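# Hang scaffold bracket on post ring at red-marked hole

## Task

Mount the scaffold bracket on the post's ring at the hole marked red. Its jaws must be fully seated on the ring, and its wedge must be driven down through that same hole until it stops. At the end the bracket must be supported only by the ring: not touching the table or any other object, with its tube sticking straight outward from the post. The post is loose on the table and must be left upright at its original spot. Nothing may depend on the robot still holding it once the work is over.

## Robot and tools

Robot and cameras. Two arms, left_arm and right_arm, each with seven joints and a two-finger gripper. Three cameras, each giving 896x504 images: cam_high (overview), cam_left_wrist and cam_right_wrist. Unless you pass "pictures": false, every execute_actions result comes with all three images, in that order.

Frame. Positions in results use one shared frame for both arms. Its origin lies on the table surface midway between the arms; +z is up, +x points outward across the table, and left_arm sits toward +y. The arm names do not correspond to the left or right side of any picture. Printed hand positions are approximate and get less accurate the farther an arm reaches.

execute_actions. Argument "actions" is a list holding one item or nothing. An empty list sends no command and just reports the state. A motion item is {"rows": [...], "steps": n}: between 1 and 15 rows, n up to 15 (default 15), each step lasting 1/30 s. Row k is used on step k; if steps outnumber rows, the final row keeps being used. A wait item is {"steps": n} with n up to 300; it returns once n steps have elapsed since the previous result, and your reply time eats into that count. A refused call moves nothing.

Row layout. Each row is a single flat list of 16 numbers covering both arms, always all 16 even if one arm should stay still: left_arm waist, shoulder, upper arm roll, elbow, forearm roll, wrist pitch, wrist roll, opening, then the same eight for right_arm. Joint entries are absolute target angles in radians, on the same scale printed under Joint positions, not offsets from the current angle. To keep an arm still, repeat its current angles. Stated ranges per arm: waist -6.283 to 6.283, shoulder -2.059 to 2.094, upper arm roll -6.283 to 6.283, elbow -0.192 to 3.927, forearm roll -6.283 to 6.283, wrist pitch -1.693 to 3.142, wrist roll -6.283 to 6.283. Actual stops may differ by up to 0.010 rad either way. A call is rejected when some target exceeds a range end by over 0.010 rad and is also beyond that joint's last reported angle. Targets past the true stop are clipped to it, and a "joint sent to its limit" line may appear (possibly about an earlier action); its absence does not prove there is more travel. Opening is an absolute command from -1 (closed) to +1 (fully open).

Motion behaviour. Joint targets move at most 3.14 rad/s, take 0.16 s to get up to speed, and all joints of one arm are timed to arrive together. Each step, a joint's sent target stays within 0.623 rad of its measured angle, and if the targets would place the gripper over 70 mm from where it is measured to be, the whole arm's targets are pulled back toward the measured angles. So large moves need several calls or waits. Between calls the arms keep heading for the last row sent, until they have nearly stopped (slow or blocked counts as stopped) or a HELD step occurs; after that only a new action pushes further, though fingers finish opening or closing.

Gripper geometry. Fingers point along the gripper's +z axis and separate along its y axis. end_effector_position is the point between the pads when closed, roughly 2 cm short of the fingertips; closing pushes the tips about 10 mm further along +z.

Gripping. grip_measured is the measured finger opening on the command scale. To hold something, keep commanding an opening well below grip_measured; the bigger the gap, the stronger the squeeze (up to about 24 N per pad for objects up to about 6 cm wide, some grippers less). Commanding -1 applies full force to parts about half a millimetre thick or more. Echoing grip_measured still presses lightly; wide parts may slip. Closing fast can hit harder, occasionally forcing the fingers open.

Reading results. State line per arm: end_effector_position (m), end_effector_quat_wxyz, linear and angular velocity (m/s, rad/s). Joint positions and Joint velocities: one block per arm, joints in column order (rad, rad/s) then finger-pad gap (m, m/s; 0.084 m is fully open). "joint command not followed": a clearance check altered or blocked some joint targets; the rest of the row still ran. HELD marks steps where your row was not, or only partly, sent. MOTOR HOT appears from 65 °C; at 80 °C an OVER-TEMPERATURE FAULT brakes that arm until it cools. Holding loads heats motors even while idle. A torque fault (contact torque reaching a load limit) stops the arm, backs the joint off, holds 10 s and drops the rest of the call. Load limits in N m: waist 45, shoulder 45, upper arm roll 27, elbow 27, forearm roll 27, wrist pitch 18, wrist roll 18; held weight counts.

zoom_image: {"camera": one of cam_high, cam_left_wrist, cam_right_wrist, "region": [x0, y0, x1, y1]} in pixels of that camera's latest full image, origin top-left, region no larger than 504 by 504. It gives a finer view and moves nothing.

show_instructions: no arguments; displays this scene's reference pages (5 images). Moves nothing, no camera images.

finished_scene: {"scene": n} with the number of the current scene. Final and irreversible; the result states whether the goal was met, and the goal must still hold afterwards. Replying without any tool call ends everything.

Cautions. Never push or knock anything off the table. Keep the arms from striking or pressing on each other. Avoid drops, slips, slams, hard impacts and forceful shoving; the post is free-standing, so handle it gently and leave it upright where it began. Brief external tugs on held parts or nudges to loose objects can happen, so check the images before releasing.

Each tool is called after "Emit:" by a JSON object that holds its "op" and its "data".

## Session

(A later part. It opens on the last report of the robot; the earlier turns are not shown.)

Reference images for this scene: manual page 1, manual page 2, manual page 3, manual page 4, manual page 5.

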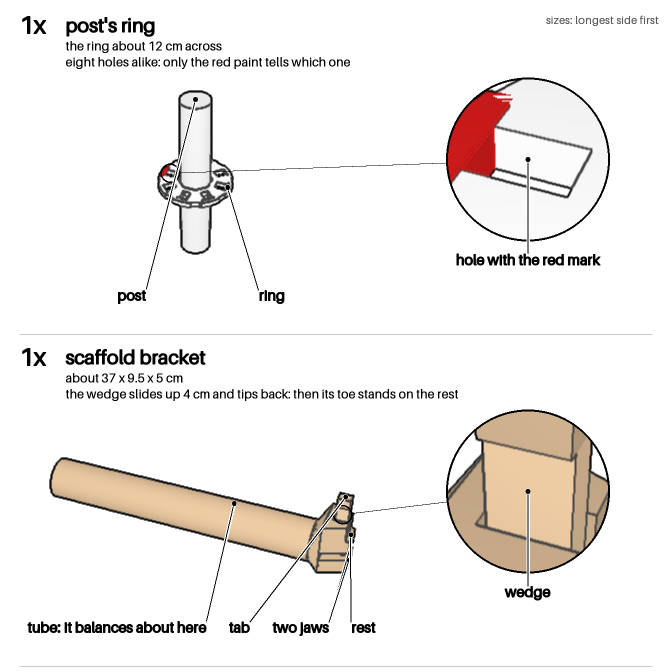

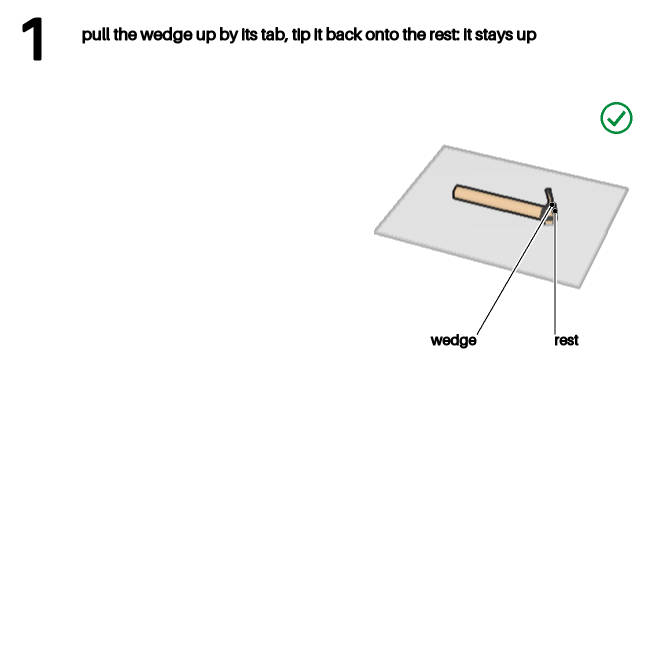

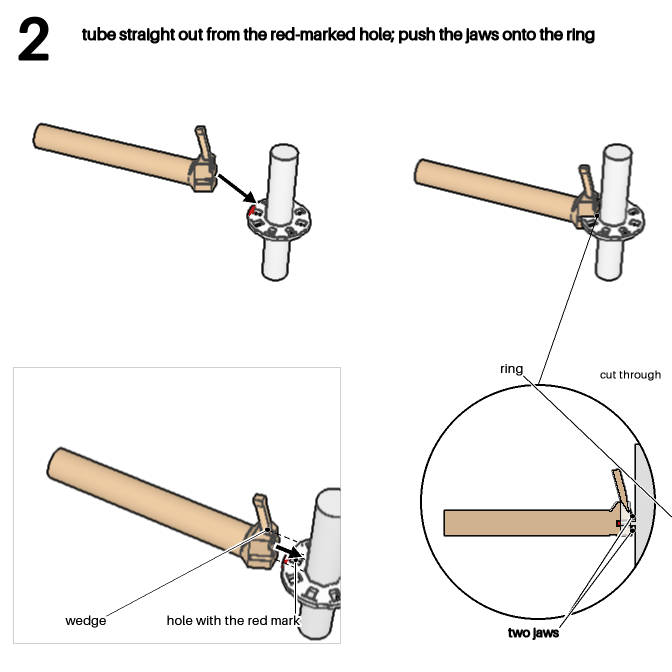

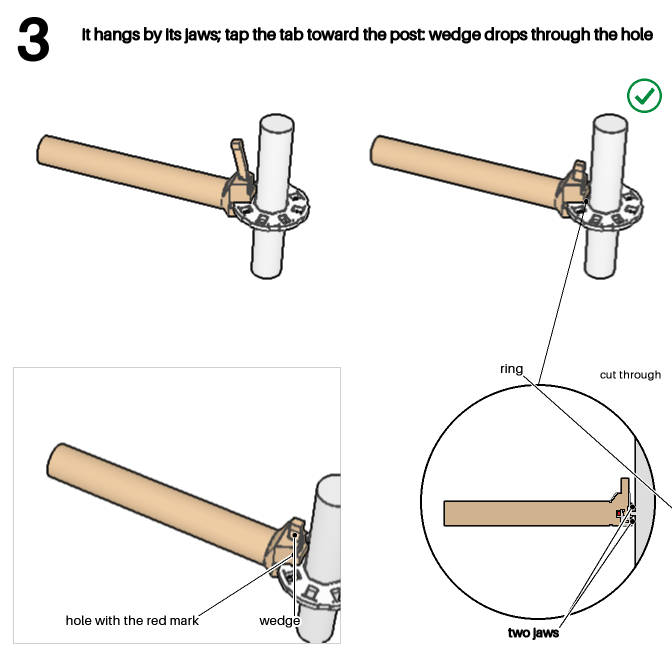

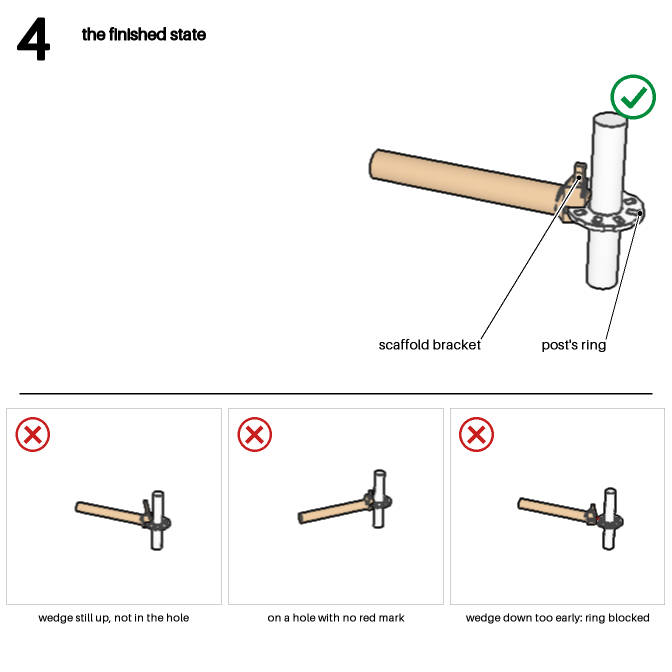

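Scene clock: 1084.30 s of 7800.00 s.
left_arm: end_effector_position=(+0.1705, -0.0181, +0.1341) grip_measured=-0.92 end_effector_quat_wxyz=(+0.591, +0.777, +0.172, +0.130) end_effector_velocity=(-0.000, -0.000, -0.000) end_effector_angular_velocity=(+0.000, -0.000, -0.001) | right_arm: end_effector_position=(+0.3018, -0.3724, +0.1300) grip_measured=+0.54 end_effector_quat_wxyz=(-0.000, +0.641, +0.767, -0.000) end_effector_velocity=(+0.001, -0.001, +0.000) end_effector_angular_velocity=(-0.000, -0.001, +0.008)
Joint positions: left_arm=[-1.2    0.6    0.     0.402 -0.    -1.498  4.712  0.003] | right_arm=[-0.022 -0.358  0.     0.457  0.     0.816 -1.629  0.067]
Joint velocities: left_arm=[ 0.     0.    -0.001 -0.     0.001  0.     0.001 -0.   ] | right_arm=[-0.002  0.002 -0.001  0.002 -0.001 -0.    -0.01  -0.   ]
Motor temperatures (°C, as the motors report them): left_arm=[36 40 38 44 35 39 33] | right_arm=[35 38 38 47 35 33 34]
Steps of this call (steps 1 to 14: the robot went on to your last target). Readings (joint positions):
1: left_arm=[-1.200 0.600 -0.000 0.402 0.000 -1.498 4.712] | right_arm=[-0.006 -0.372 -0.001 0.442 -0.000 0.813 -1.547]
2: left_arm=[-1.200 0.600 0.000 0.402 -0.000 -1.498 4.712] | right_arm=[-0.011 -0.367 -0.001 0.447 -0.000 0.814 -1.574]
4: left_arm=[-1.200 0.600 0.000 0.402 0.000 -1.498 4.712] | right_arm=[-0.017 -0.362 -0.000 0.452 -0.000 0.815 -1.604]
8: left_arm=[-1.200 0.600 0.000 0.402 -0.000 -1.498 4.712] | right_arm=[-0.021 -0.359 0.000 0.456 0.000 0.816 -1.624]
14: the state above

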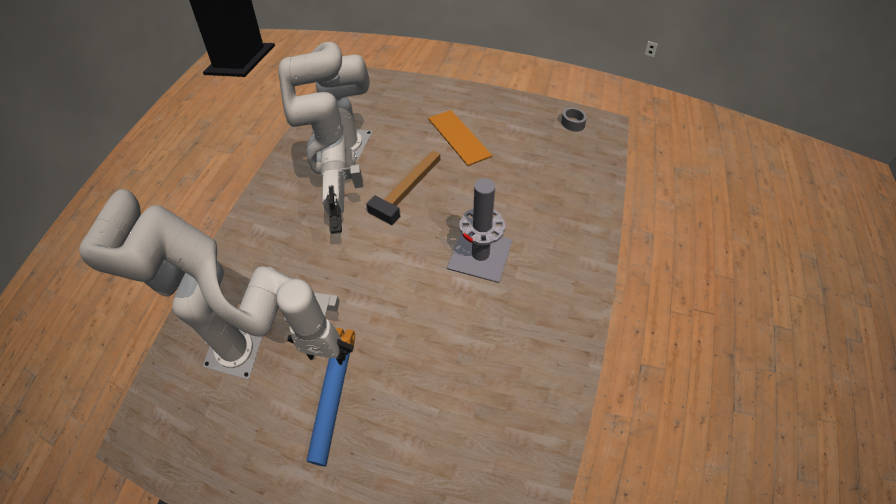

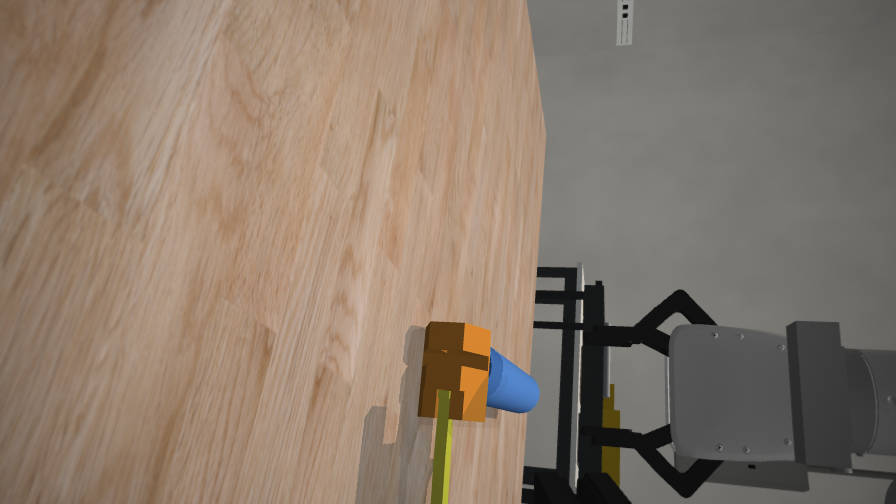

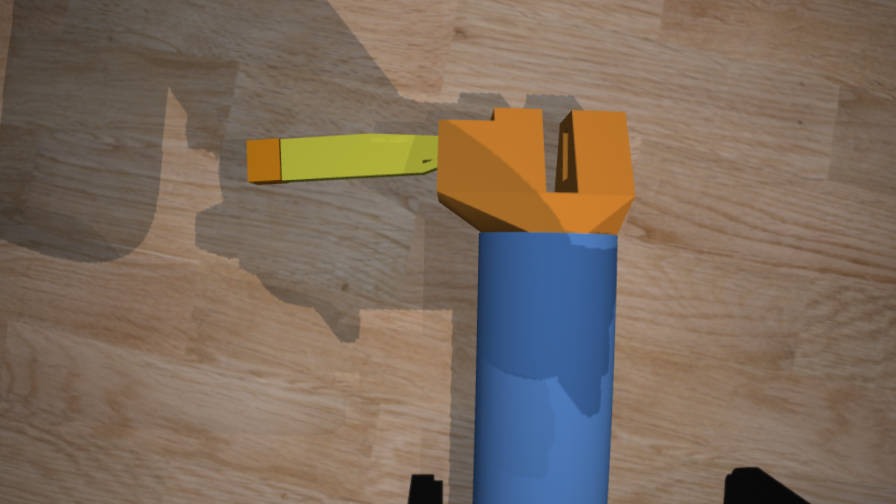

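Emit:
{"op": "execute_actions", "data": {"actions": [{"rows": [[-1.2,0.6,0,0.4018,0,-1.4982,4.712,-0.9,-0.0229,-0.3587,0,0.4537,0,0.8085,-1.6299,0.58],[-1.2,0.6,0,0.4018,0,-1.4982,4.712,-0.9,-0.0236,-0.3605,0,0.4420,0,0.7874,-1.6295,0.58],[-1.2,0.6,0,0.4018,0,-1.4982,4.712,-0.9,-0.0249,-0.3635,0,0.4230,0,0.7531,-1.6288,0.58],[-1.2,0.6,0,0.4018,0,-1.4982,4.712,-0.9,-0.0266,-0.3674,0,0.3977,0,0.7072,-1.6279,0.58],[-1.2,0.6,0,0.4018,0,-1.4982,4.712,-0.9,-0.0286,-0.3722,0,0.3671,0,0.6517,-1.6269,0.58],[-1.2,0.6,0,0.4018,0,-1.4982,4.712,-0.9,-0.0309,-0.3775,0,0.3325,0,0.5891,-1.6256,0.58],[-1.2,0.6,0,0.4018,0,-1.4982,4.712,-0.9,-0.0333,-0.3833,0,0.2954,0,0.5220,-1.6244,0.58],[-1.2,0.6,0,0.4018,0,-1.4982,4.712,-0.9,-0.0359,-0.3891,0,0.2576,0,0.4534,-1.6230,0.58],[-1.2,0.6,0,0.4018,0,-1.4982,4.712,-0.9,-0.0383,-0.3949,0,0.2205,0,0.3863,-1.6218,0.58],[-1.2,0.6,0,0.4018,0,-1.4982,4.712,-0.9,-0.0406,-0.4003,0,0.1860,0,0.3237,-1.6206,0.58],[-1.2,0.6,0,0.4018,0,-1.4982,4.712,-0.9,-0.0426,-0.4050,0,0.1553,0,0.2682,-1.6195,0.58],[-1.2,0.6,0,0.4018,0,-1.4982,4.712,-0.9,-0.0443,-0.4089,0,0.1300,0,0.2223,-1.6186,0.58],[-1.2,0.6,0,0.4018,0,-1.4982,4.712,-0.9,-0.0456,-0.4119,0,0.1110,0,0.1880,-1.6179,0.58],[-1.2,0.6,0,0.4018,0,-1.4982,4.712,-0.9,-0.0463,-0.4137,0,0.0993,0,0.1669,-1.6175,0.58],[-1.2,0.6,0,0.4018,0,-1.4982,4.712,-0.9,-0.0466,-0.4143,0,0.0954,0,0.1597,-1.6174,0.58]], "steps": 15}], "pictures": false}}

Emit:
{"op": "execute_actions", "data": {"actions": [{"rows": [[-1.2,0.6,0,0.4018,0,-1.4982,4.712,-0.9,-0.0466,-0.4123,0,0.0945,0,0.1557,-1.6174,0.58],[-1.2,0.6,0,0.4018,0,-1.4982,4.712,-0.9,-0.0466,-0.4064,0,0.0917,0,0.1439,-1.6174,0.58],[-1.2,0.6,0,0.4018,0,-1.4982,4.712,-0.9,-0.0466,-0.3969,0,0.0873,0,0.1247,-1.6174,0.58],[-1.2,0.6,0,0.4018,0,-1.4982,4.712,-0.9,-0.0466,-0.3842,0,0.0813,0,0.0990,-1.6174,0.58],[-1.2,0.6,0,0.4018,0,-1.4982,4.712,-0.9,-0.0466,-0.3689,0,0.0742,0,0.0680,-1.6174,0.58],[-1.2,0.6,0,0.4018,0,-1.4982,4.712,-0.9,-0.0466,-0.3515,0,0.0660,0,0.0330,-1.6174,0.58],[-1.2,0.6,0,0.4018,0,-1.4982,4.712,-0.9,-0.0466,-0.3329,0,0.0573,0,-0.0045,-1.6174,0.58],[-1.2,0.6,0,0.4018,0,-1.4982,4.712,-0.9,-0.0466,-0.3139,0,0.0485,0,-0.0429,-1.6174,0.58],[-1.2,0.6,0,0.4018,0,-1.4982,4.712,-0.9,-0.0466,-0.2953,0,0.0398,0,-0.0804,-1.6174,0.58],[-1.2,0.6,0,0.4018,0,-1.4982,4.712,-0.9,-0.0466,-0.2780,0,0.0317,0,-0.1154,-1.6174,0.58],[-1.2,0.6,0,0.4018,0,-1.4982,4.712,-0.9,-0.0466,-0.2626,0,0.0245,0,-0.1464,-1.6174,0.58],[-1.2,0.6,0,0.4018,0,-1.4982,4.712,-0.9,-0.0466,-0.2499,0,0.0185,0,-0.1721,-1.6174,0.58],[-1.2,0.6,0,0.4018,0,-1.4982,4.712,-0.9,-0.0466,-0.2404,0,0.0141,0,-0.1913,-1.6174,0.58],[-1.2,0.6,0,0.4018,0,-1.4982,4.712,-0.9,-0.0466,-0.2345,0,0.0113,0,-0.2031,-1.6174,0.58],[-1.2,0.6,0,0.4018,0,-1.4982,4.712,-0.9,-0.0466,-0.2325,0,0.0104,0,-0.2071,-1.6174,0.58]], "steps": 15}], "pictures": false}}

Emit:
{"op": "execute_actions", "data": {"actions": [{"rows": [[-1.2,0.6,0,0.4018,0,-1.4982,4.712,-0.9,-0.0466,-0.2300,0,0.0104,0,-0.2101,-1.6174,0.58],[-1.2,0.6,0,0.4018,0,-1.4982,4.712,-0.9,-0.0466,-0.2226,0,0.0106,0,-0.2190,-1.6174,0.58],[-1.2,0.6,0,0.4018,0,-1.4982,4.712,-0.9,-0.0466,-0.2106,0,0.0108,0,-0.2334,-1.6174,0.58],[-1.2,0.6,0,0.4018,0,-1.4982,4.712,-0.9,-0.0466,-0.1945,0,0.0111,0,-0.2526,-1.6174,0.58],[-1.2,0.6,0,0.4018,0,-1.4982,4.712,-0.9,-0.0466,-0.1751,0,0.0115,0,-0.2759,-1.6174,0.58],[-1.2,0.6,0,0.4018,0,-1.4982,4.712,-0.9,-0.0466,-0.1532,0,0.0120,0,-0.3021,-1.6174,0.58],[-1.2,0.6,0,0.4018,0,-1.4982,4.712,-0.9,-0.0466,-0.1297,0,0.0124,0,-0.3303,-1.6174,0.58],[-1.2,0.6,0,0.4018,0,-1.4982,4.712,-0.9,-0.0466,-0.1057,0,0.0129,0,-0.3590,-1.6174,0.58],[-1.2,0.6,0,0.4018,0,-1.4982,4.712,-0.9,-0.0466,-0.0822,0,0.0133,0,-0.3872,-1.6174,0.58],[-1.2,0.6,0,0.4018,0,-1.4982,4.712,-0.9,-0.0466,-0.0603,0,0.0138,0,-0.4134,-1.6174,0.58],[-1.2,0.6,0,0.4018,0,-1.4982,4.712,-0.9,-0.0466,-0.0409,0,0.0142,0,-0.4367,-1.6174,0.58],[-1.2,0.6,0,0.4018,0,-1.4982,4.712,-0.9,-0.0466,-0.0248,0,0.0145,0,-0.4559,-1.6174,0.58],[-1.2,0.6,0,0.4018,0,-1.4982,4.712,-0.9,-0.0466,-0.0128,0,0.0147,0,-0.4703,-1.6174,0.58],[-1.2,0.6,0,0.4018,0,-1.4982,4.712,-0.9,-0.0466,-0.0054,0,0.0149,0,-0.4792,-1.6174,0.58],[-1.2,0.6,0,0.4018,0,-1.4982,4.712,-0.9,-0.0466,-0.0029,0,0.0149,0,-0.4822,-1.6174,0.58]], "steps": 15}], "pictures": false}}

Emit:
{"op": "execute_actions", "data": {"actions": [{"steps": 12}]}}

Scene clock: 1204.80 s of 7800.00 s.
left_arm: end_effector_position=(+0.1705, -0.0181, +0.1341) grip_measured=-0.92 end_effector_quat_wxyz=(+0.591, +0.777, +0.172, +0.130) end_effector_velocity=(+0.001, +0.000, +0.000) end_effector_angular_velocity=(-0.000, -0.001, +0.001) | right_arm: end_effector_position=(+0.3033, -0.3785, +0.0903) grip_measured=+0.57 end_effector_quat_wxyz=(+0.091, +0.646, +0.752, +0.096) end_effector_velocity=(-0.035, -0.021, -0.077) end_effector_angular_velocity=(+0.084, -0.756, -0.080)
Joint positions: left_arm=[-1.2    0.6   -0.     0.402  0.    -1.498  4.712  0.003] | right_arm=[-0.041 -0.401 -0.     0.178 -0.     0.312 -1.62   0.068]
Joint velocities: left_arm=[ 0.    -0.     0.001  0.     0.    -0.     0.     0.   ] | right_arm=[-0.054 -0.127 -0.    -0.821  0.002 -1.454  0.026  0.   ]
Motor temperatures (°C, as the motors report them): left_arm=[36 40 38 43 35 39 33] | right_arm=[35 38 38 48 35 33 34]
Steps of this call (steps 1 to 30: the robot went on to your last target; steps 31 to 90: nothing new was sent; then 117.00 s passed at rest; steps 91 to 105: all 15 steps of this action). Readings (joint positions):
91: left_arm=[-1.200 0.600 0.000 0.402 0.000 -1.498 4.712] | right_arm=[-0.023 -0.358 0.000 0.458 -0.000 0.816 -1.630]
92: left_arm=[-1.200 0.600 -0.000 0.402 -0.000 -1.498 4.712] | right_arm=[-0.023 -0.358 0.000 0.457 0.000 0.814 -1.630]
94: left_arm=[-1.200 0.600 -0.000 0.402 -0.000 -1.498 4.712] | right_arm=[-0.023 -0.360 0.000 0.448 0.000 0.796 -1.630]
98: left_arm=[-1.200 0.600 0.000 0.402 -0.000 -1.498 4.712] | right_arm=[-0.027 -0.370 0.000 0.385 0.000 0.682 -1.627]
105: the state above

Scene clock: 1205.30 s of 7800.00 s.
left_arm: end_effector_position=(+0.1705, -0.0181, +0.1341) grip_measured=-0.92 end_effector_quat_wxyz=(+0.591, +0.777, +0.172, +0.130) end_effector_velocity=(-0.000, -0.000, +0.000) end_effector_angular_velocity=(-0.000, -0.000, -0.001) | right_arm: end_effector_position=(+0.2981, -0.3807, +0.0607) grip_measured=+0.57 end_effector_quat_wxyz=(+0.147, +0.640, +0.738, +0.154) end_effector_velocity=(-0.023, -0.003, -0.055) end_effector_angular_velocity=(+0.018, -0.185, -0.001)
Joint positions: left_arm=[-1.2    0.6   -0.     0.402  0.    -1.498  4.712  0.003] | right_arm=[-0.047 -0.266  0.     0.026 -0.    -0.137 -1.617  0.068]
Joint velocities: left_arm=[-0.     0.    -0.     0.001 -0.     0.     0.001  0.   ] | right_arm=[-0.002  0.377  0.001 -0.185  0.    -0.749 -0.     0.   ]
Motor temperatures (°C, as the motors report them): left_arm=[36 40 38 43 35 39 33] | right_arm=[35 38 38 48 35 33 34]
Steps of this call (steps 1 to 15: all 15 steps of this action). Readings (joint positions):
1: left_arm=[-1.200 0.600 -0.000 0.402 -0.000 -1.498 4.712] | right_arm=[-0.043 -0.405 -0.000 0.152 -0.000 0.268 -1.619]
2: left_arm=[-1.200 0.600 0.000 0.402 0.000 -1.498 4.712] | right_arm=[-0.044 -0.408 -0.000 0.133 -0.000 0.232 -1.619]
4: left_arm=[-1.200 0.600 -0.000 0.402 0.000 -1.498 4.712] | right_arm=[-0.045 -0.406 -0.000 0.109 -0.000 0.182 -1.618]
8: left_arm=[-1.200 0.600 0.000 0.402 -0.000 -1.498 4.712] | right_arm=[-0.046 -0.373 0.000 0.082 0.000 0.084 -1.618]
15: the state above

Scene clock: 1205.80 s of 7800.00 s.
left_arm: end_effector_position=(+0.1705, -0.0181, +0.1341) grip_measured=-0.92 end_effector_quat_wxyz=(+0.591, +0.777, +0.172, +0.130) end_effector_velocity=(-0.000, +0.000, -0.000) end_effector_angular_velocity=(+0.002, +0.000, +0.000) | right_arm: end_effector_position=(+0.2999, -0.3805, +0.0382) grip_measured=+0.57 end_effector_quat_wxyz=(+0.167, +0.636, +0.733, +0.176) end_effector_velocity=(-0.003, +0.000, -0.047) end_effector_angular_velocity=(+0.007, -0.079, +0.002)
Joint positions: left_arm=[-1.2    0.6   -0.     0.402 -0.    -1.498  4.712  0.003] | right_arm=[-0.047 -0.042  0.     0.014 -0.    -0.433 -1.617  0.068]
Joint velocities: left_arm=[ 0.     0.    -0.    -0.001 -0.     0.     0.    -0.   ] | right_arm=[ 0.001  0.457  0.001  0.004  0.001 -0.532 -0.001 -0.   ]
Motor temperatures (°C, as the motors report them): left_arm=[36 40 38 43 35 39 33] | right_arm=[35 38 38 48 35 33 34]
Steps of this call (steps 1 to 15: all 15 steps of this action). Readings (joint positions):
1: left_arm=[-1.200 0.600 0.000 0.402 -0.000 -1.498 4.712] | right_arm=[-0.047 -0.254 0.000 0.021 -0.000 -0.159 -1.617]
2: left_arm=[-1.200 0.600 -0.000 0.402 -0.000 -1.498 4.712] | right_arm=[-0.047 -0.246 0.000 0.017 -0.000 -0.175 -1.617]
4: left_arm=[-1.200 0.600 -0.000 0.402 0.000 -1.498 4.712] | right_arm=[-0.047 -0.232 0.000 0.014 -0.000 -0.201 -1.617]
8: left_arm=[-1.200 0.600 0.000 0.402 -0.000 -1.498 4.712] | right_arm=[-0.047 -0.181 -0.000 0.013 0.000 -0.269 -1.617]
15: the state above

Scene clock: 1206.20 s of 7800.00 s.
left_arm: end_effector_position=(+0.1705, -0.0181, +0.1341) grip_measured=-0.92 end_effector_quat_wxyz=(+0.591, +0.777, +0.172, +0.130) end_effector_velocity=(-0.000, -0.000, +0.000) end_effector_angular_velocity=(-0.000, -0.000, -0.001) | right_arm: end_effector_position=(+0.3005, -0.3805, +0.0350) grip_measured=+0.57 end_effector_quat_wxyz=(+0.171, +0.635, +0.732, +0.179) end_effector_velocity=(-0.001, +0.000, -0.001) end_effector_angular_velocity=(-0.000, +0.001, +0.002)
Joint positions: left_arm=[-1.2    0.6    0.     0.402 -0.    -1.498  4.712  0.003] | right_arm=[-0.047 -0.004 -0.     0.015  0.    -0.482 -1.617  0.068]
Joint velocities: left_arm=[-0.001 -0.     0.001  0.     0.    -0.    -0.     0.   ] | right_arm=[-0.     0.007  0.    -0.    -0.001 -0.006 -0.001 -0.   ]
Motor temperatures (°C, as the motors report them): left_arm=[36 40 38 43 35 39 33] | right_arm=[35 38 38 48 35 33 34]
Steps of this call (steps 1 to 12: the robot went on to your last target). Readings (joint positions):
1: left_arm=[-1.200 0.600 -0.000 0.402 0.000 -1.498 4.712] | right_arm=[-0.047 -0.029 0.000 0.014 -0.000 -0.449 -1.617]
2: left_arm=[-1.200 0.600 -0.000 0.402 0.000 -1.498 4.712] | right_arm=[-0.047 -0.020 0.000 0.014 -0.000 -0.459 -1.617]
4: left_arm=[-1.200 0.600 0.000 0.402 -0.000 -1.498 4.712] | right_arm=[-0.047 -0.011 0.000 0.015 -0.000 -0.472 -1.617]
8: left_arm=[-1.200 0.600 -0.000 0.402 0.000 -1.498 4.712] | right_arm=[-0.047 -0.005 -0.000 0.015 0.000 -0.480 -1.617]
12: the state above

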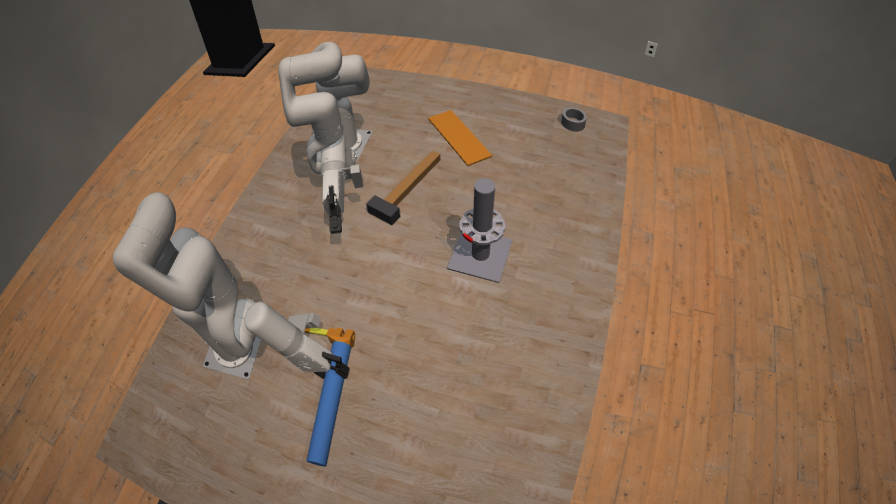

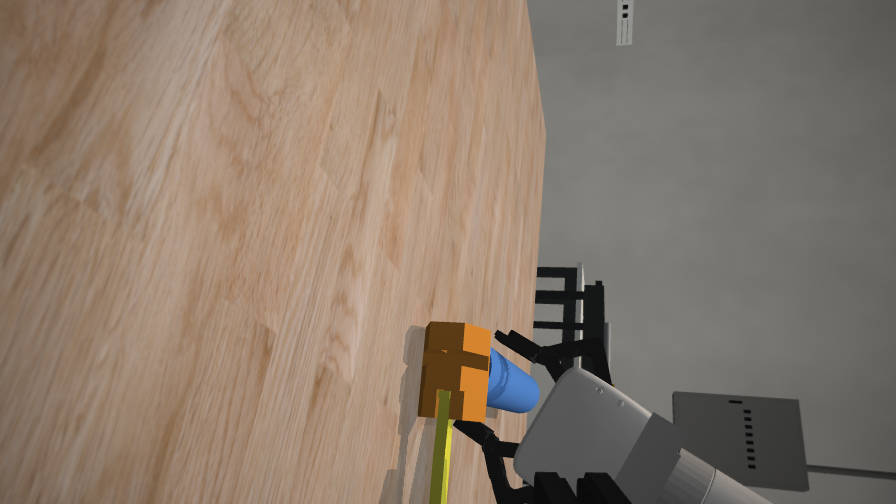

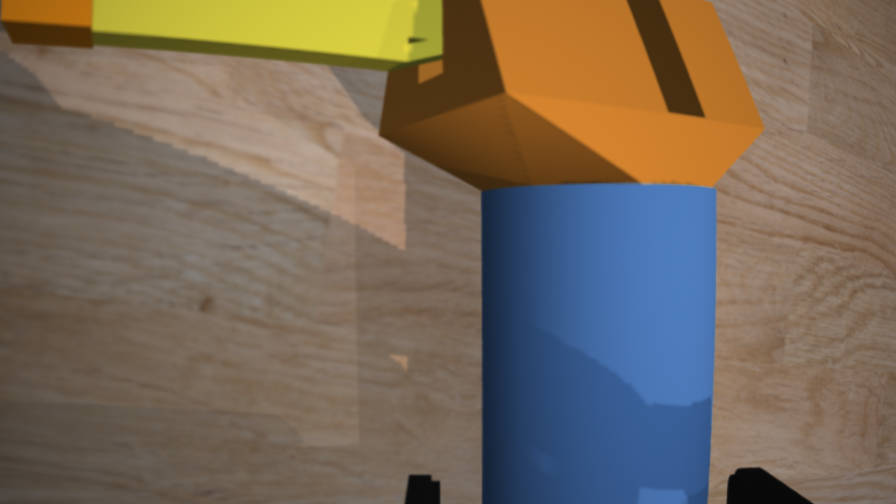

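Emit:
{"op": "execute_actions", "data": {"actions": [{"rows": [[-1.2,0.6,0,0.4018,0,-1.4982,4.712,-0.9,-0.0466,-0.0029,0,0.0149,0,-0.4822,-1.6174,0.52],[-1.2,0.6,0,0.4018,0,-1.4982,4.712,-0.9,-0.0466,-0.0029,0,0.0149,0,-0.4822,-1.6174,0.45],[-1.2,0.6,0,0.4018,0,-1.4982,4.712,-0.9,-0.0466,-0.0022,0,0.0151,0,-0.4827,-1.6174,0.38],[-1.2,0.6,0,0.4018,0,-1.4982,4.712,-0.9,-0.0466,-0.0002,0,0.0158,0,-0.4840,-1.6174,0.33],[-1.2,0.6,0,0.4018,0,-1.4982,4.712,-0.9,-0.0466,0.0029,0,0.0168,0,-0.4861,-1.6174,0.3],[-1.2,0.6,0,0.4018,0,-1.4982,4.712,-0.9,-0.0466,0.0068,0,0.0180,0,-0.4888,-1.6174,0.3],[-1.2,0.6,0,0.4018,0,-1.4982,4.712,-0.9,-0.0466,0.0112,0,0.0194,0,-0.4917,-1.6174,0.3],[-1.2,0.6,0,0.4018,0,-1.4982,4.712,-0.9,-0.0466,0.0155,0,0.0208,0,-0.4947,-1.6174,0.3],[-1.2,0.6,0,0.4018,0,-1.4982,4.712,-0.9,-0.0466,0.0194,0,0.0221,0,-0.4973,-1.6174,0.3],[-1.2,0.6,0,0.4018,0,-1.4982,4.712,-0.9,-0.0466,0.0226,0,0.0231,0,-0.4995,-1.6174,0.3],[-1.2,0.6,0,0.4018,0,-1.4982,4.712,-0.9,-0.0466,0.0246,0,0.0238,0,-0.5008,-1.6174,0.3],[-1.2,0.6,0,0.4018,0,-1.4982,4.712,-0.9,-0.0466,0.0253,0,0.0240,0,-0.5013,-1.6174,0.3]], "steps": 15}], "pictures": false}}

Emit:
{"op": "execute_actions", "data": {"actions": [{"rows": [[-1.2,0.6,0,0.4018,0,-1.4982,4.712,-0.9,-0.0466,0.0253,0,0.0240,0,-0.5013,-1.6174,0.3],[-1.2,0.6,0,0.4018,0,-1.4982,4.712,-0.9,-0.0466,0.0253,0,0.0240,0,-0.5013,-1.6174,0.27],[-1.2,0.6,0,0.4018,0,-1.4982,4.712,-0.9,-0.0466,0.0253,0,0.0240,0,-0.5013,-1.6174,0.24],[-1.2,0.6,0,0.4018,0,-1.4982,4.712,-0.9,-0.0466,0.0253,0,0.0240,0,-0.5013,-1.6174,0.21],[-1.2,0.6,0,0.4018,0,-1.4982,4.712,-0.9,-0.0466,0.0253,0,0.0240,0,-0.5013,-1.6174,0.18],[-1.2,0.6,0,0.4018,0,-1.4982,4.712,-0.9,-0.0466,0.0253,0,0.0240,0,-0.5013,-1.6174,0.15],[-1.2,0.6,0,0.4018,0,-1.4982,4.712,-0.9,-0.0466,0.0253,0,0.0240,0,-0.5013,-1.6174,0.1],[-1.2,0.6,0,0.4018,0,-1.4982,4.712,-0.9,-0.0466,0.0253,0,0.0240,0,-0.5013,-1.6174,0.0],[-1.2,0.6,0,0.4018,0,-1.4982,4.712,-0.9,-0.0466,0.0253,0,0.0240,0,-0.5013,-1.6174,-0.2],[-1.2,0.6,0,0.4018,0,-1.4982,4.712,-0.9,-0.0466,0.0253,0,0.0240,0,-0.5013,-1.6174,-0.5],[-1.2,0.6,0,0.4018,0,-1.4982,4.712,-0.9,-0.0466,0.0253,0,0.0240,0,-0.5013,-1.6174,-0.8],[-1.2,0.6,0,0.4018,0,-1.4982,4.712,-0.9,-0.0466,0.0253,0,0.0240,0,-0.5013,-1.6174,-1]], "steps": 15}]}}

Scene clock: 1234.70 s of 7800.00 s.
left_arm: end_effector_position=(+0.1705, -0.0181, +0.1341) grip_measured=-0.92 end_effector_quat_wxyz=(+0.591, +0.777, +0.172, +0.130) end_effector_velocity=(-0.000, -0.000, -0.000) end_effector_angular_velocity=(-0.000, +0.001, -0.000) | right_arm: end_effector_position=(+0.3029, -0.3803, +0.0328) grip_measured=+0.29 end_effector_quat_wxyz=(+0.172, +0.635, +0.732, +0.180) end_effector_velocity=(+0.003, +0.001, -0.002) end_effector_angular_velocity=(+0.001, -0.005, +0.001)
Joint positions: left_arm=[-1.2    0.6   -0.     0.402 -0.    -1.498  4.712  0.003] | right_arm=[-0.047  0.022  0.     0.024 -0.    -0.501 -1.617  0.056]
Joint velocities: left_arm=[ 0.001  0.    -0.001 -0.     0.001  0.    -0.    -0.   ] | right_arm=[ 0.001  0.025 -0.     0.009 -0.001 -0.021  0.001  0.   ]
Motor temperatures (°C, as the motors report them): left_arm=[36 40 38 43 35 39 33] | right_arm=[35 38 38 46 35 33 34]
Steps of this call (steps 1 to 30: the robot went on to your last target; steps 31 to 90: nothing new was sent; then 25.00 s passed at rest; steps 91 to 105: all 15 steps of this action). Readings (joint positions):
91: left_arm=[-1.200 0.600 0.000 0.402 -0.000 -1.498 4.712] | right_arm=[-0.047 -0.003 0.000 0.015 0.000 -0.482 -1.617]
92: left_arm=[-1.200 0.600 -0.000 0.402 0.000 -1.498 4.712] | right_arm=[-0.047 -0.003 0.000 0.015 0.000 -0.482 -1.617]
94: left_arm=[-1.200 0.600 -0.000 0.402 0.000 -1.498 4.712] | right_arm=[-0.047 -0.003 -0.000 0.015 -0.000 -0.482 -1.617]
98: left_arm=[-1.200 0.600 -0.000 0.402 -0.000 -1.498 4.712] | right_arm=[-0.047 0.004 -0.000 0.017 -0.000 -0.487 -1.617]
105: the state above

Scene clock: 1235.20 s of 7800.00 s.
left_arm: end_effector_position=(+0.1705, -0.0181, +0.1341) grip_measured=-0.92 end_effector_quat_wxyz=(+0.591, +0.777, +0.172, +0.130) end_effector_velocity=(-0.000, +0.000, -0.000) end_effector_angular_velocity=(+0.001, +0.001, +0.000) | right_arm: end_effector_position=(+0.3022, -0.3803, +0.0320) grip_measured=+0.13 end_effector_quat_wxyz=(+0.171, +0.635, +0.732, +0.180) end_effector_velocity=(+0.000, +0.001, +0.000) end_effector_angular_velocity=(+0.000, +0.000, +0.003)
Joint positions: left_arm=[-1.2    0.6   -0.     0.402  0.    -1.498  4.712  0.003] | right_arm=[-0.047  0.024 -0.     0.024 -0.    -0.502 -1.618  0.05 ]
Joint velocities: left_arm=[ 0.    -0.    -0.001 -0.001 -0.001  0.    -0.    -0.   ] | right_arm=[ 0.001  0.     0.001  0.001 -0.001  0.     0.     0.   ]
Motor temperatures (°C, as the motors report them): left_arm=[36 40 38 43 35 39 33] | right_arm=[35 38 38 46 35 33 34]
Steps of this call (steps 1 to 15: all 15 steps of this action). Readings (joint positions):
1: left_arm=[-1.200 0.600 0.000 0.402 -0.000 -1.498 4.712] | right_arm=[-0.047 0.023 0.000 0.025 -0.000 -0.502 -1.617]
2: left_arm=[-1.200 0.600 -0.000 0.402 -0.000 -1.498 4.712] | right_arm=[-0.047 0.023 0.000 0.025 -0.000 -0.502 -1.617]
4: left_arm=[-1.200 0.600 0.000 0.402 0.000 -1.498 4.712] | right_arm=[-0.047 0.024 -0.000 0.025 0.000 -0.502 -1.617]
8: left_arm=[-1.200 0.600 0.000 0.402 0.000 -1.498 4.712] | right_arm=[-0.047 0.024 -0.000 0.024 -0.000 -0.502 -1.618]
15: the state above

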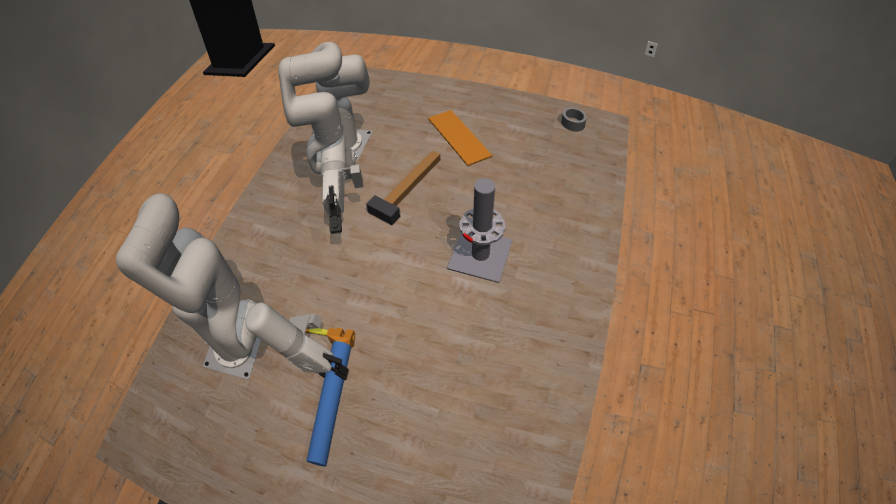

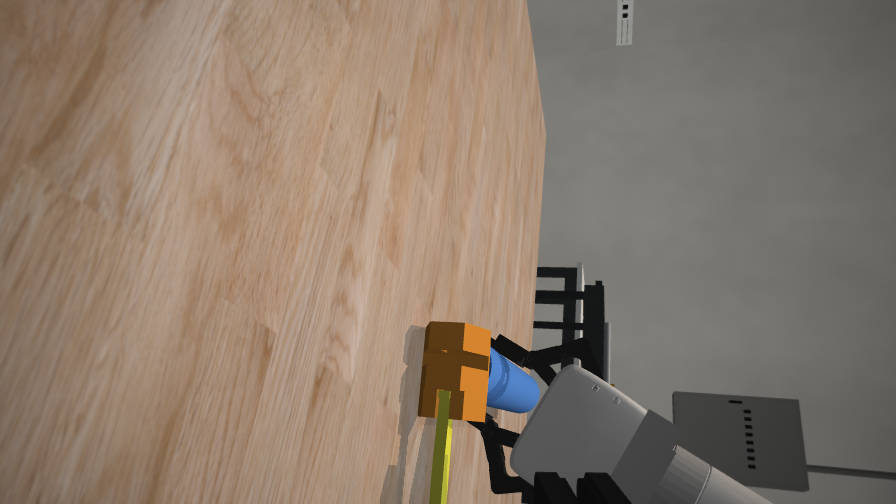

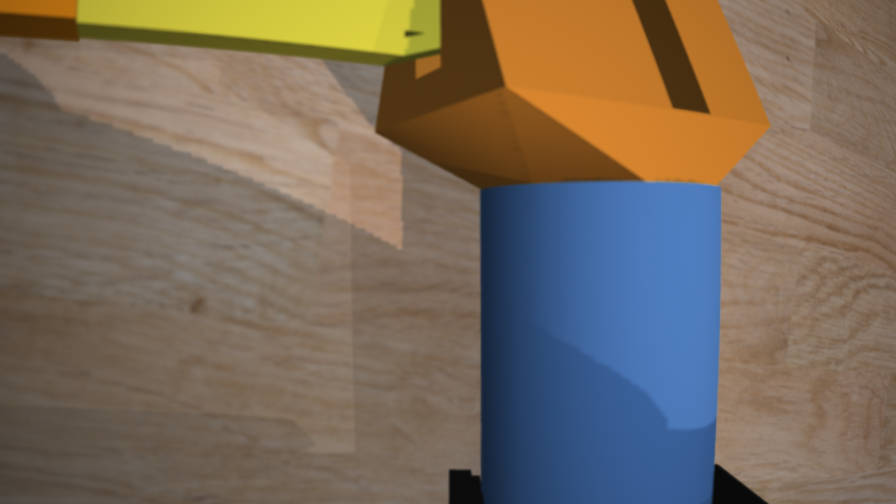

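Emit:
{"op": "execute_actions", "data": {"actions": [{"rows": [[-1.2,0.6,0,0.4018,0,-1.4982,4.712,-0.9,-0.0466,0.0244,0,0.0245,0,-0.5002,-1.6174,-1],[-1.2,0.6,0,0.4018,0,-1.4982,4.712,-0.9,-0.0466,0.0219,0,0.0260,0,-0.4967,-1.6170,-1],[-1.2,0.6,0,0.4018,0,-1.4982,4.712,-0.9,-0.0466,0.0176,0,0.0285,0,-0.4911,-1.6150,-1],[-1.2,0.6,0,0.4018,0,-1.4982,4.712,-0.9,-0.0466,0.0118,0,0.0320,0,-0.4832,-1.6100,-1],[-1.2,0.6,0,0.4018,0,-1.4982,4.712,-0.9,-0.0466,0.0043,0,0.0364,0,-0.4733,-1.6020,-1],[-1.2,0.6,0,0.4018,0,-1.4982,4.712,-0.9,-0.0466,-0.0046,0,0.0417,0,-0.4614,-1.5920,-1],[-1.2,0.6,0,0.4018,0,-1.4982,4.712,-0.9,-0.0466,-0.0149,0,0.0478,0,-0.4476,-1.5790,-1],[-1.2,0.6,0,0.4018,0,-1.4982,4.712,-0.9,-0.0466,-0.0265,0,0.0546,0,-0.4321,-1.5630,-1],[-1.2,0.6,0,0.4018,0,-1.4982,4.712,-0.9,-0.0466,-0.0392,0,0.0622,0,-0.4151,-1.5450,-1],[-1.2,0.6,0,0.4018,0,-1.4982,4.712,-0.9,-0.0466,-0.0530,0,0.0703,0,-0.3968,-1.5250,-1],[-1.2,0.6,0,0.4018,0,-1.4982,4.712,-0.9,-0.0466,-0.0675,0,0.0789,0,-0.3772,-1.5040,-1],[-1.2,0.6,0,0.4018,0,-1.4982,4.712,-0.9,-0.0466,-0.0828,0,0.0880,0,-0.3568,-1.4820,-1],[-1.2,0.6,0,0.4018,0,-1.4982,4.712,-0.9,-0.0466,-0.0987,0,0.0973,0,-0.3357,-1.4605,-1],[-1.2,0.6,0,0.4018,0,-1.4982,4.712,-0.9,-0.0466,-0.1148,0,0.1069,0,-0.3141,-1.4395,-1],[-1.2,0.6,0,0.4018,0,-1.4982,4.712,-0.9,-0.0466,-0.1312,0,0.1166,0,-0.2922,-1.4187,-1]], "steps": 15}], "pictures": false}}

Emit:
{"op": "execute_actions", "data": {"actions": [{"rows": [[-1.2,0.6,0,0.4018,0,-1.4982,4.712,-0.9,-0.0466,-0.1476,0,0.1263,0,-0.2703,-1.3979,-1],[-1.2,0.6,0,0.4018,0,-1.4982,4.712,-0.9,-0.0466,-0.1637,0,0.1359,0,-0.2487,-1.3774,-1],[-1.2,0.6,0,0.4018,0,-1.4982,4.712,-0.9,-0.0466,-0.1796,0,0.1452,0,-0.2276,-1.3573,-1],[-1.2,0.6,0,0.4018,0,-1.4982,4.712,-0.9,-0.0466,-0.1949,0,0.1543,0,-0.2072,-1.3379,-1],[-1.2,0.6,0,0.4018,0,-1.4982,4.712,-0.9,-0.0466,-0.2095,0,0.1629,0,-0.1877,-1.3194,-1],[-1.2,0.6,0,0.4018,0,-1.4982,4.712,-0.9,-0.0466,-0.2232,0,0.1710,0,-0.1693,-1.3019,-1],[-1.2,0.6,0,0.4018,0,-1.4982,4.712,-0.9,-0.0466,-0.2359,0,0.1786,0,-0.1523,-1.2857,-1],[-1.2,0.6,0,0.4018,0,-1.4982,4.712,-0.9,-0.0466,-0.2475,0,0.1854,0,-0.1368,-1.2710,-1],[-1.2,0.6,0,0.4018,0,-1.4982,4.712,-0.9,-0.0466,-0.2578,0,0.1915,0,-0.1230,-1.2579,-1],[-1.2,0.6,0,0.4018,0,-1.4982,4.712,-0.9,-0.0466,-0.2667,0,0.1968,0,-0.1111,-1.2466,-1],[-1.2,0.6,0,0.4018,0,-1.4982,4.712,-0.9,-0.0466,-0.2742,0,0.2012,0,-0.1012,-1.2372,-1],[-1.2,0.6,0,0.4018,0,-1.4982,4.712,-0.9,-0.0466,-0.2800,0,0.2047,0,-0.0933,-1.2297,-1],[-1.2,0.6,0,0.4018,0,-1.4982,4.712,-0.9,-0.0466,-0.2843,0,0.2072,0,-0.0877,-1.2243,-1],[-1.2,0.6,0,0.4018,0,-1.4982,4.712,-0.9,-0.0466,-0.2868,0,0.2087,0,-0.0842,-1.2211,-1],[-1.2,0.6,0,0.4018,0,-1.4982,4.712,-0.9,-0.0466,-0.2877,0,0.2092,0,-0.0831,-1.2200,-1]], "steps": 15}], "pictures": false}}

Emit:
{"op": "execute_actions", "data": {"actions": [{"steps": 20}]}}

Scene clock: 1295.73 s of 7800.00 s.
left_arm: end_effector_position=(+0.1705, -0.0181, +0.1341) grip_measured=-0.92 end_effector_quat_wxyz=(+0.591, +0.777, +0.172, +0.130) end_effector_velocity=(-0.000, -0.001, +0.000) end_effector_angular_velocity=(-0.001, -0.001, -0.001) | right_arm: end_effector_position=(+0.3284, -0.3778, +0.0555) grip_measured=+0.13 end_effector_quat_wxyz=(+0.165, +0.678, +0.689, +0.196) end_effector_velocity=(+0.144, +0.014, +0.149) end_effector_angular_velocity=(+0.309, -0.170, -0.510)
Joint positions: left_arm=[-1.2    0.6   -0.     0.402 -0.    -1.498  4.712  0.003] | right_arm=[-0.047 -0.073  0.     0.081  0.    -0.364 -1.493  0.05 ]
Joint velocities: left_arm=[-0.001  0.    -0.     0.001 -0.     0.     0.001 -0.   ] | right_arm=[ 0.001 -0.458  0.001  0.289  0.001  0.549  0.588 -0.   ]
Motor temperatures (°C, as the motors report them): left_arm=[36 40 38 43 35 39 33] | right_arm=[35 38 38 45 35 33 34]
Steps of this call (steps 1 to 15: the robot went on to your last target; steps 16 to 90: nothing new was sent; then 57.03 s passed at rest; steps 91 to 105: all 15 steps of this action). Readings (joint positions):
91: left_arm=[-1.200 0.600 -0.000 0.402 0.000 -1.498 4.712] | right_arm=[-0.047 0.025 0.000 0.024 0.000 -0.501 -1.617]
92: left_arm=[-1.200 0.600 -0.000 0.402 0.000 -1.498 4.712] | right_arm=[-0.047 0.025 0.000 0.024 0.000 -0.501 -1.617]
94: left_arm=[-1.200 0.600 0.000 0.402 0.000 -1.498 4.712] | right_arm=[-0.047 0.023 0.000 0.025 -0.000 -0.497 -1.617]
98: left_arm=[-1.200 0.600 -0.000 0.402 0.000 -1.498 4.712] | right_arm=[-0.046 0.008 0.000 0.032 -0.000 -0.466 -1.600]
105: the state above

Scene clock: 1296.23 s of 7800.00 s.
left_arm: end_effector_position=(+0.1705, -0.0181, +0.1341) grip_measured=-0.92 end_effector_quat_wxyz=(+0.591, +0.777, +0.172, +0.130) end_effector_velocity=(+0.000, -0.000, +0.000) end_effector_angular_velocity=(-0.000, -0.001, -0.000) | right_arm: end_effector_position=(+0.3750, -0.3734, +0.1245) grip_measured=+0.13 end_effector_quat_wxyz=(+0.154, +0.753, +0.593, +0.239) end_effector_velocity=(+0.030, +0.003, +0.066) end_effector_angular_velocity=(+0.120, -0.035, -0.179)
Joint positions: left_arm=[-1.2    0.6    0.     0.402 -0.    -1.498  4.712  0.003] | right_arm=[-0.047 -0.273 -0.     0.2    0.    -0.104 -1.239  0.05 ]
Joint velocities: left_arm=[-0.    -0.    -0.     0.001 -0.001  0.     0.     0.   ] | right_arm=[-0.    -0.171  0.     0.101 -0.001  0.226  0.214 -0.   ]
Motor temperatures (°C, as the motors report them): left_arm=[36 40 38 43 35 39 33] | right_arm=[35 38 38 45 35 33 34]
Steps of this call (steps 1 to 15: all 15 steps of this action). Readings (joint positions):
1: left_arm=[-1.200 0.600 0.000 0.402 -0.000 -1.498 4.712] | right_arm=[-0.047 -0.088 0.000 0.091 0.000 -0.345 -1.473]
2: left_arm=[-1.200 0.600 -0.000 0.402 -0.000 -1.498 4.712] | right_arm=[-0.047 -0.104 -0.000 0.100 0.000 -0.325 -1.453]
4: left_arm=[-1.200 0.600 -0.000 0.402 -0.000 -1.498 4.712] | right_arm=[-0.047 -0.136 -0.000 0.119 0.000 -0.284 -1.412]
8: left_arm=[-1.200 0.600 0.000 0.402 -0.000 -1.498 4.712] | right_arm=[-0.047 -0.198 0.000 0.156 0.000 -0.203 -1.334]
15: the state above

Scene clock: 1296.90 s of 7800.00 s.
left_arm: end_effector_position=(+0.1705, -0.0181, +0.1341) grip_measured=-0.92 end_effector_quat_wxyz=(+0.591, +0.777, +0.172, +0.130) end_effector_velocity=(+0.000, -0.000, +0.000) end_effector_angular_velocity=(-0.000, -0.000, -0.000) | right_arm: end_effector_position=(+0.3774, -0.3731, +0.1299) grip_measured=+0.13 end_effector_quat_wxyz=(+0.152, +0.758, +0.586, +0.242) end_effector_velocity=(+0.001, +0.001, +0.001) end_effector_angular_velocity=(+0.001, -0.004, +0.000)
Joint positions: left_arm=[-1.2    0.6   -0.     0.402  0.    -1.498  4.712  0.003] | right_arm=[-0.047 -0.288 -0.     0.209 -0.    -0.083 -1.22   0.05 ]
Joint velocities: left_arm=[ 0. -0.  0.  0.  0.  0.  0. -0.] | right_arm=[ 0.002 -0.001  0.001  0.001  0.001 -0.001  0.001 -0.   ]
Motor temperatures (°C, as the motors report them): left_arm=[36 40 38 43 35 39 33] | right_arm=[35 38 38 45 35 33 34]
Steps of this call (steps 1 to 20: the robot went on to your last target). Readings (joint positions):
1: left_arm=[-1.200 0.600 0.000 0.402 -0.000 -1.498 4.712] | right_arm=[-0.047 -0.278 -0.000 0.203 0.000 -0.097 -1.233]
2: left_arm=[-1.200 0.600 -0.000 0.402 -0.000 -1.498 4.712] | right_arm=[-0.047 -0.281 -0.000 0.205 0.000 -0.093 -1.229]
4: left_arm=[-1.200 0.600 -0.000 0.402 0.000 -1.498 4.712] | right_arm=[-0.047 -0.284 -0.000 0.207 0.000 -0.087 -1.224]
8: left_arm=[-1.200 0.600 -0.000 0.402 0.000 -1.498 4.712] | right_arm=[-0.047 -0.286 0.000 0.207 -0.000 -0.084 -1.221]
20: the state above

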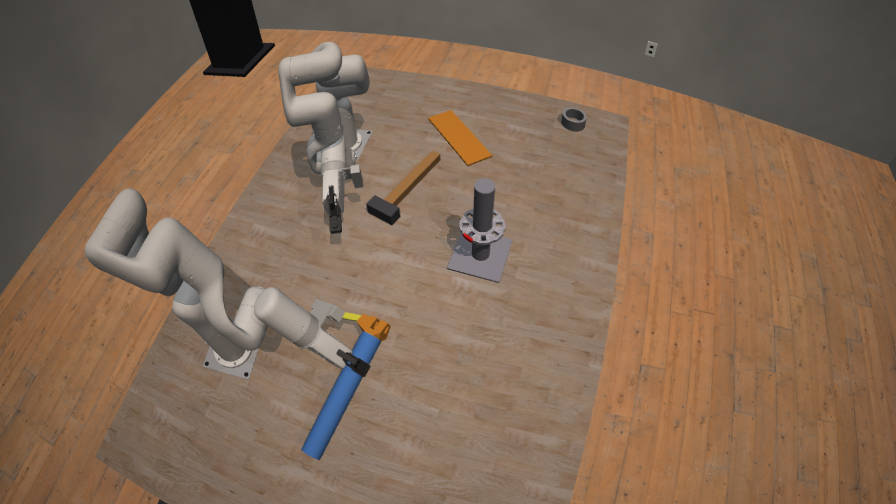

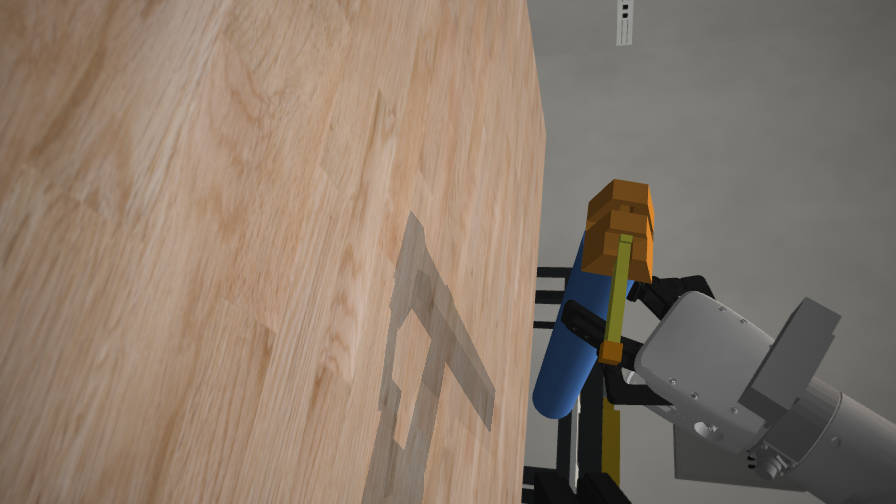

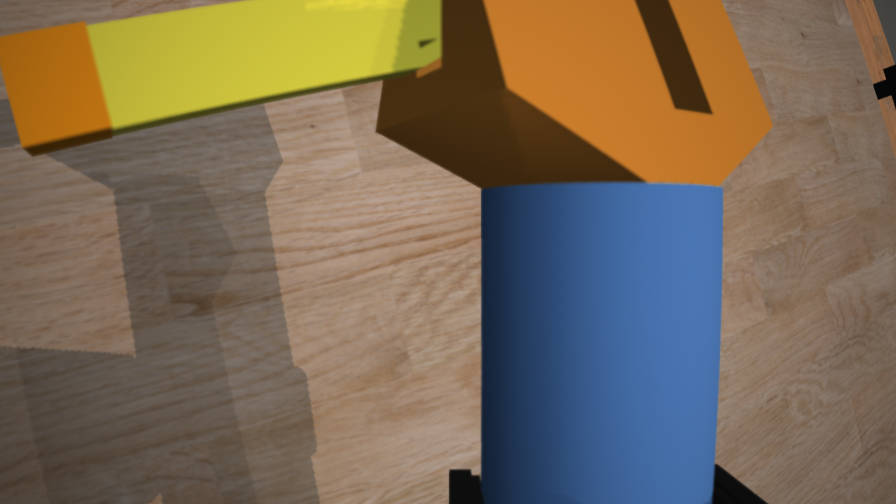

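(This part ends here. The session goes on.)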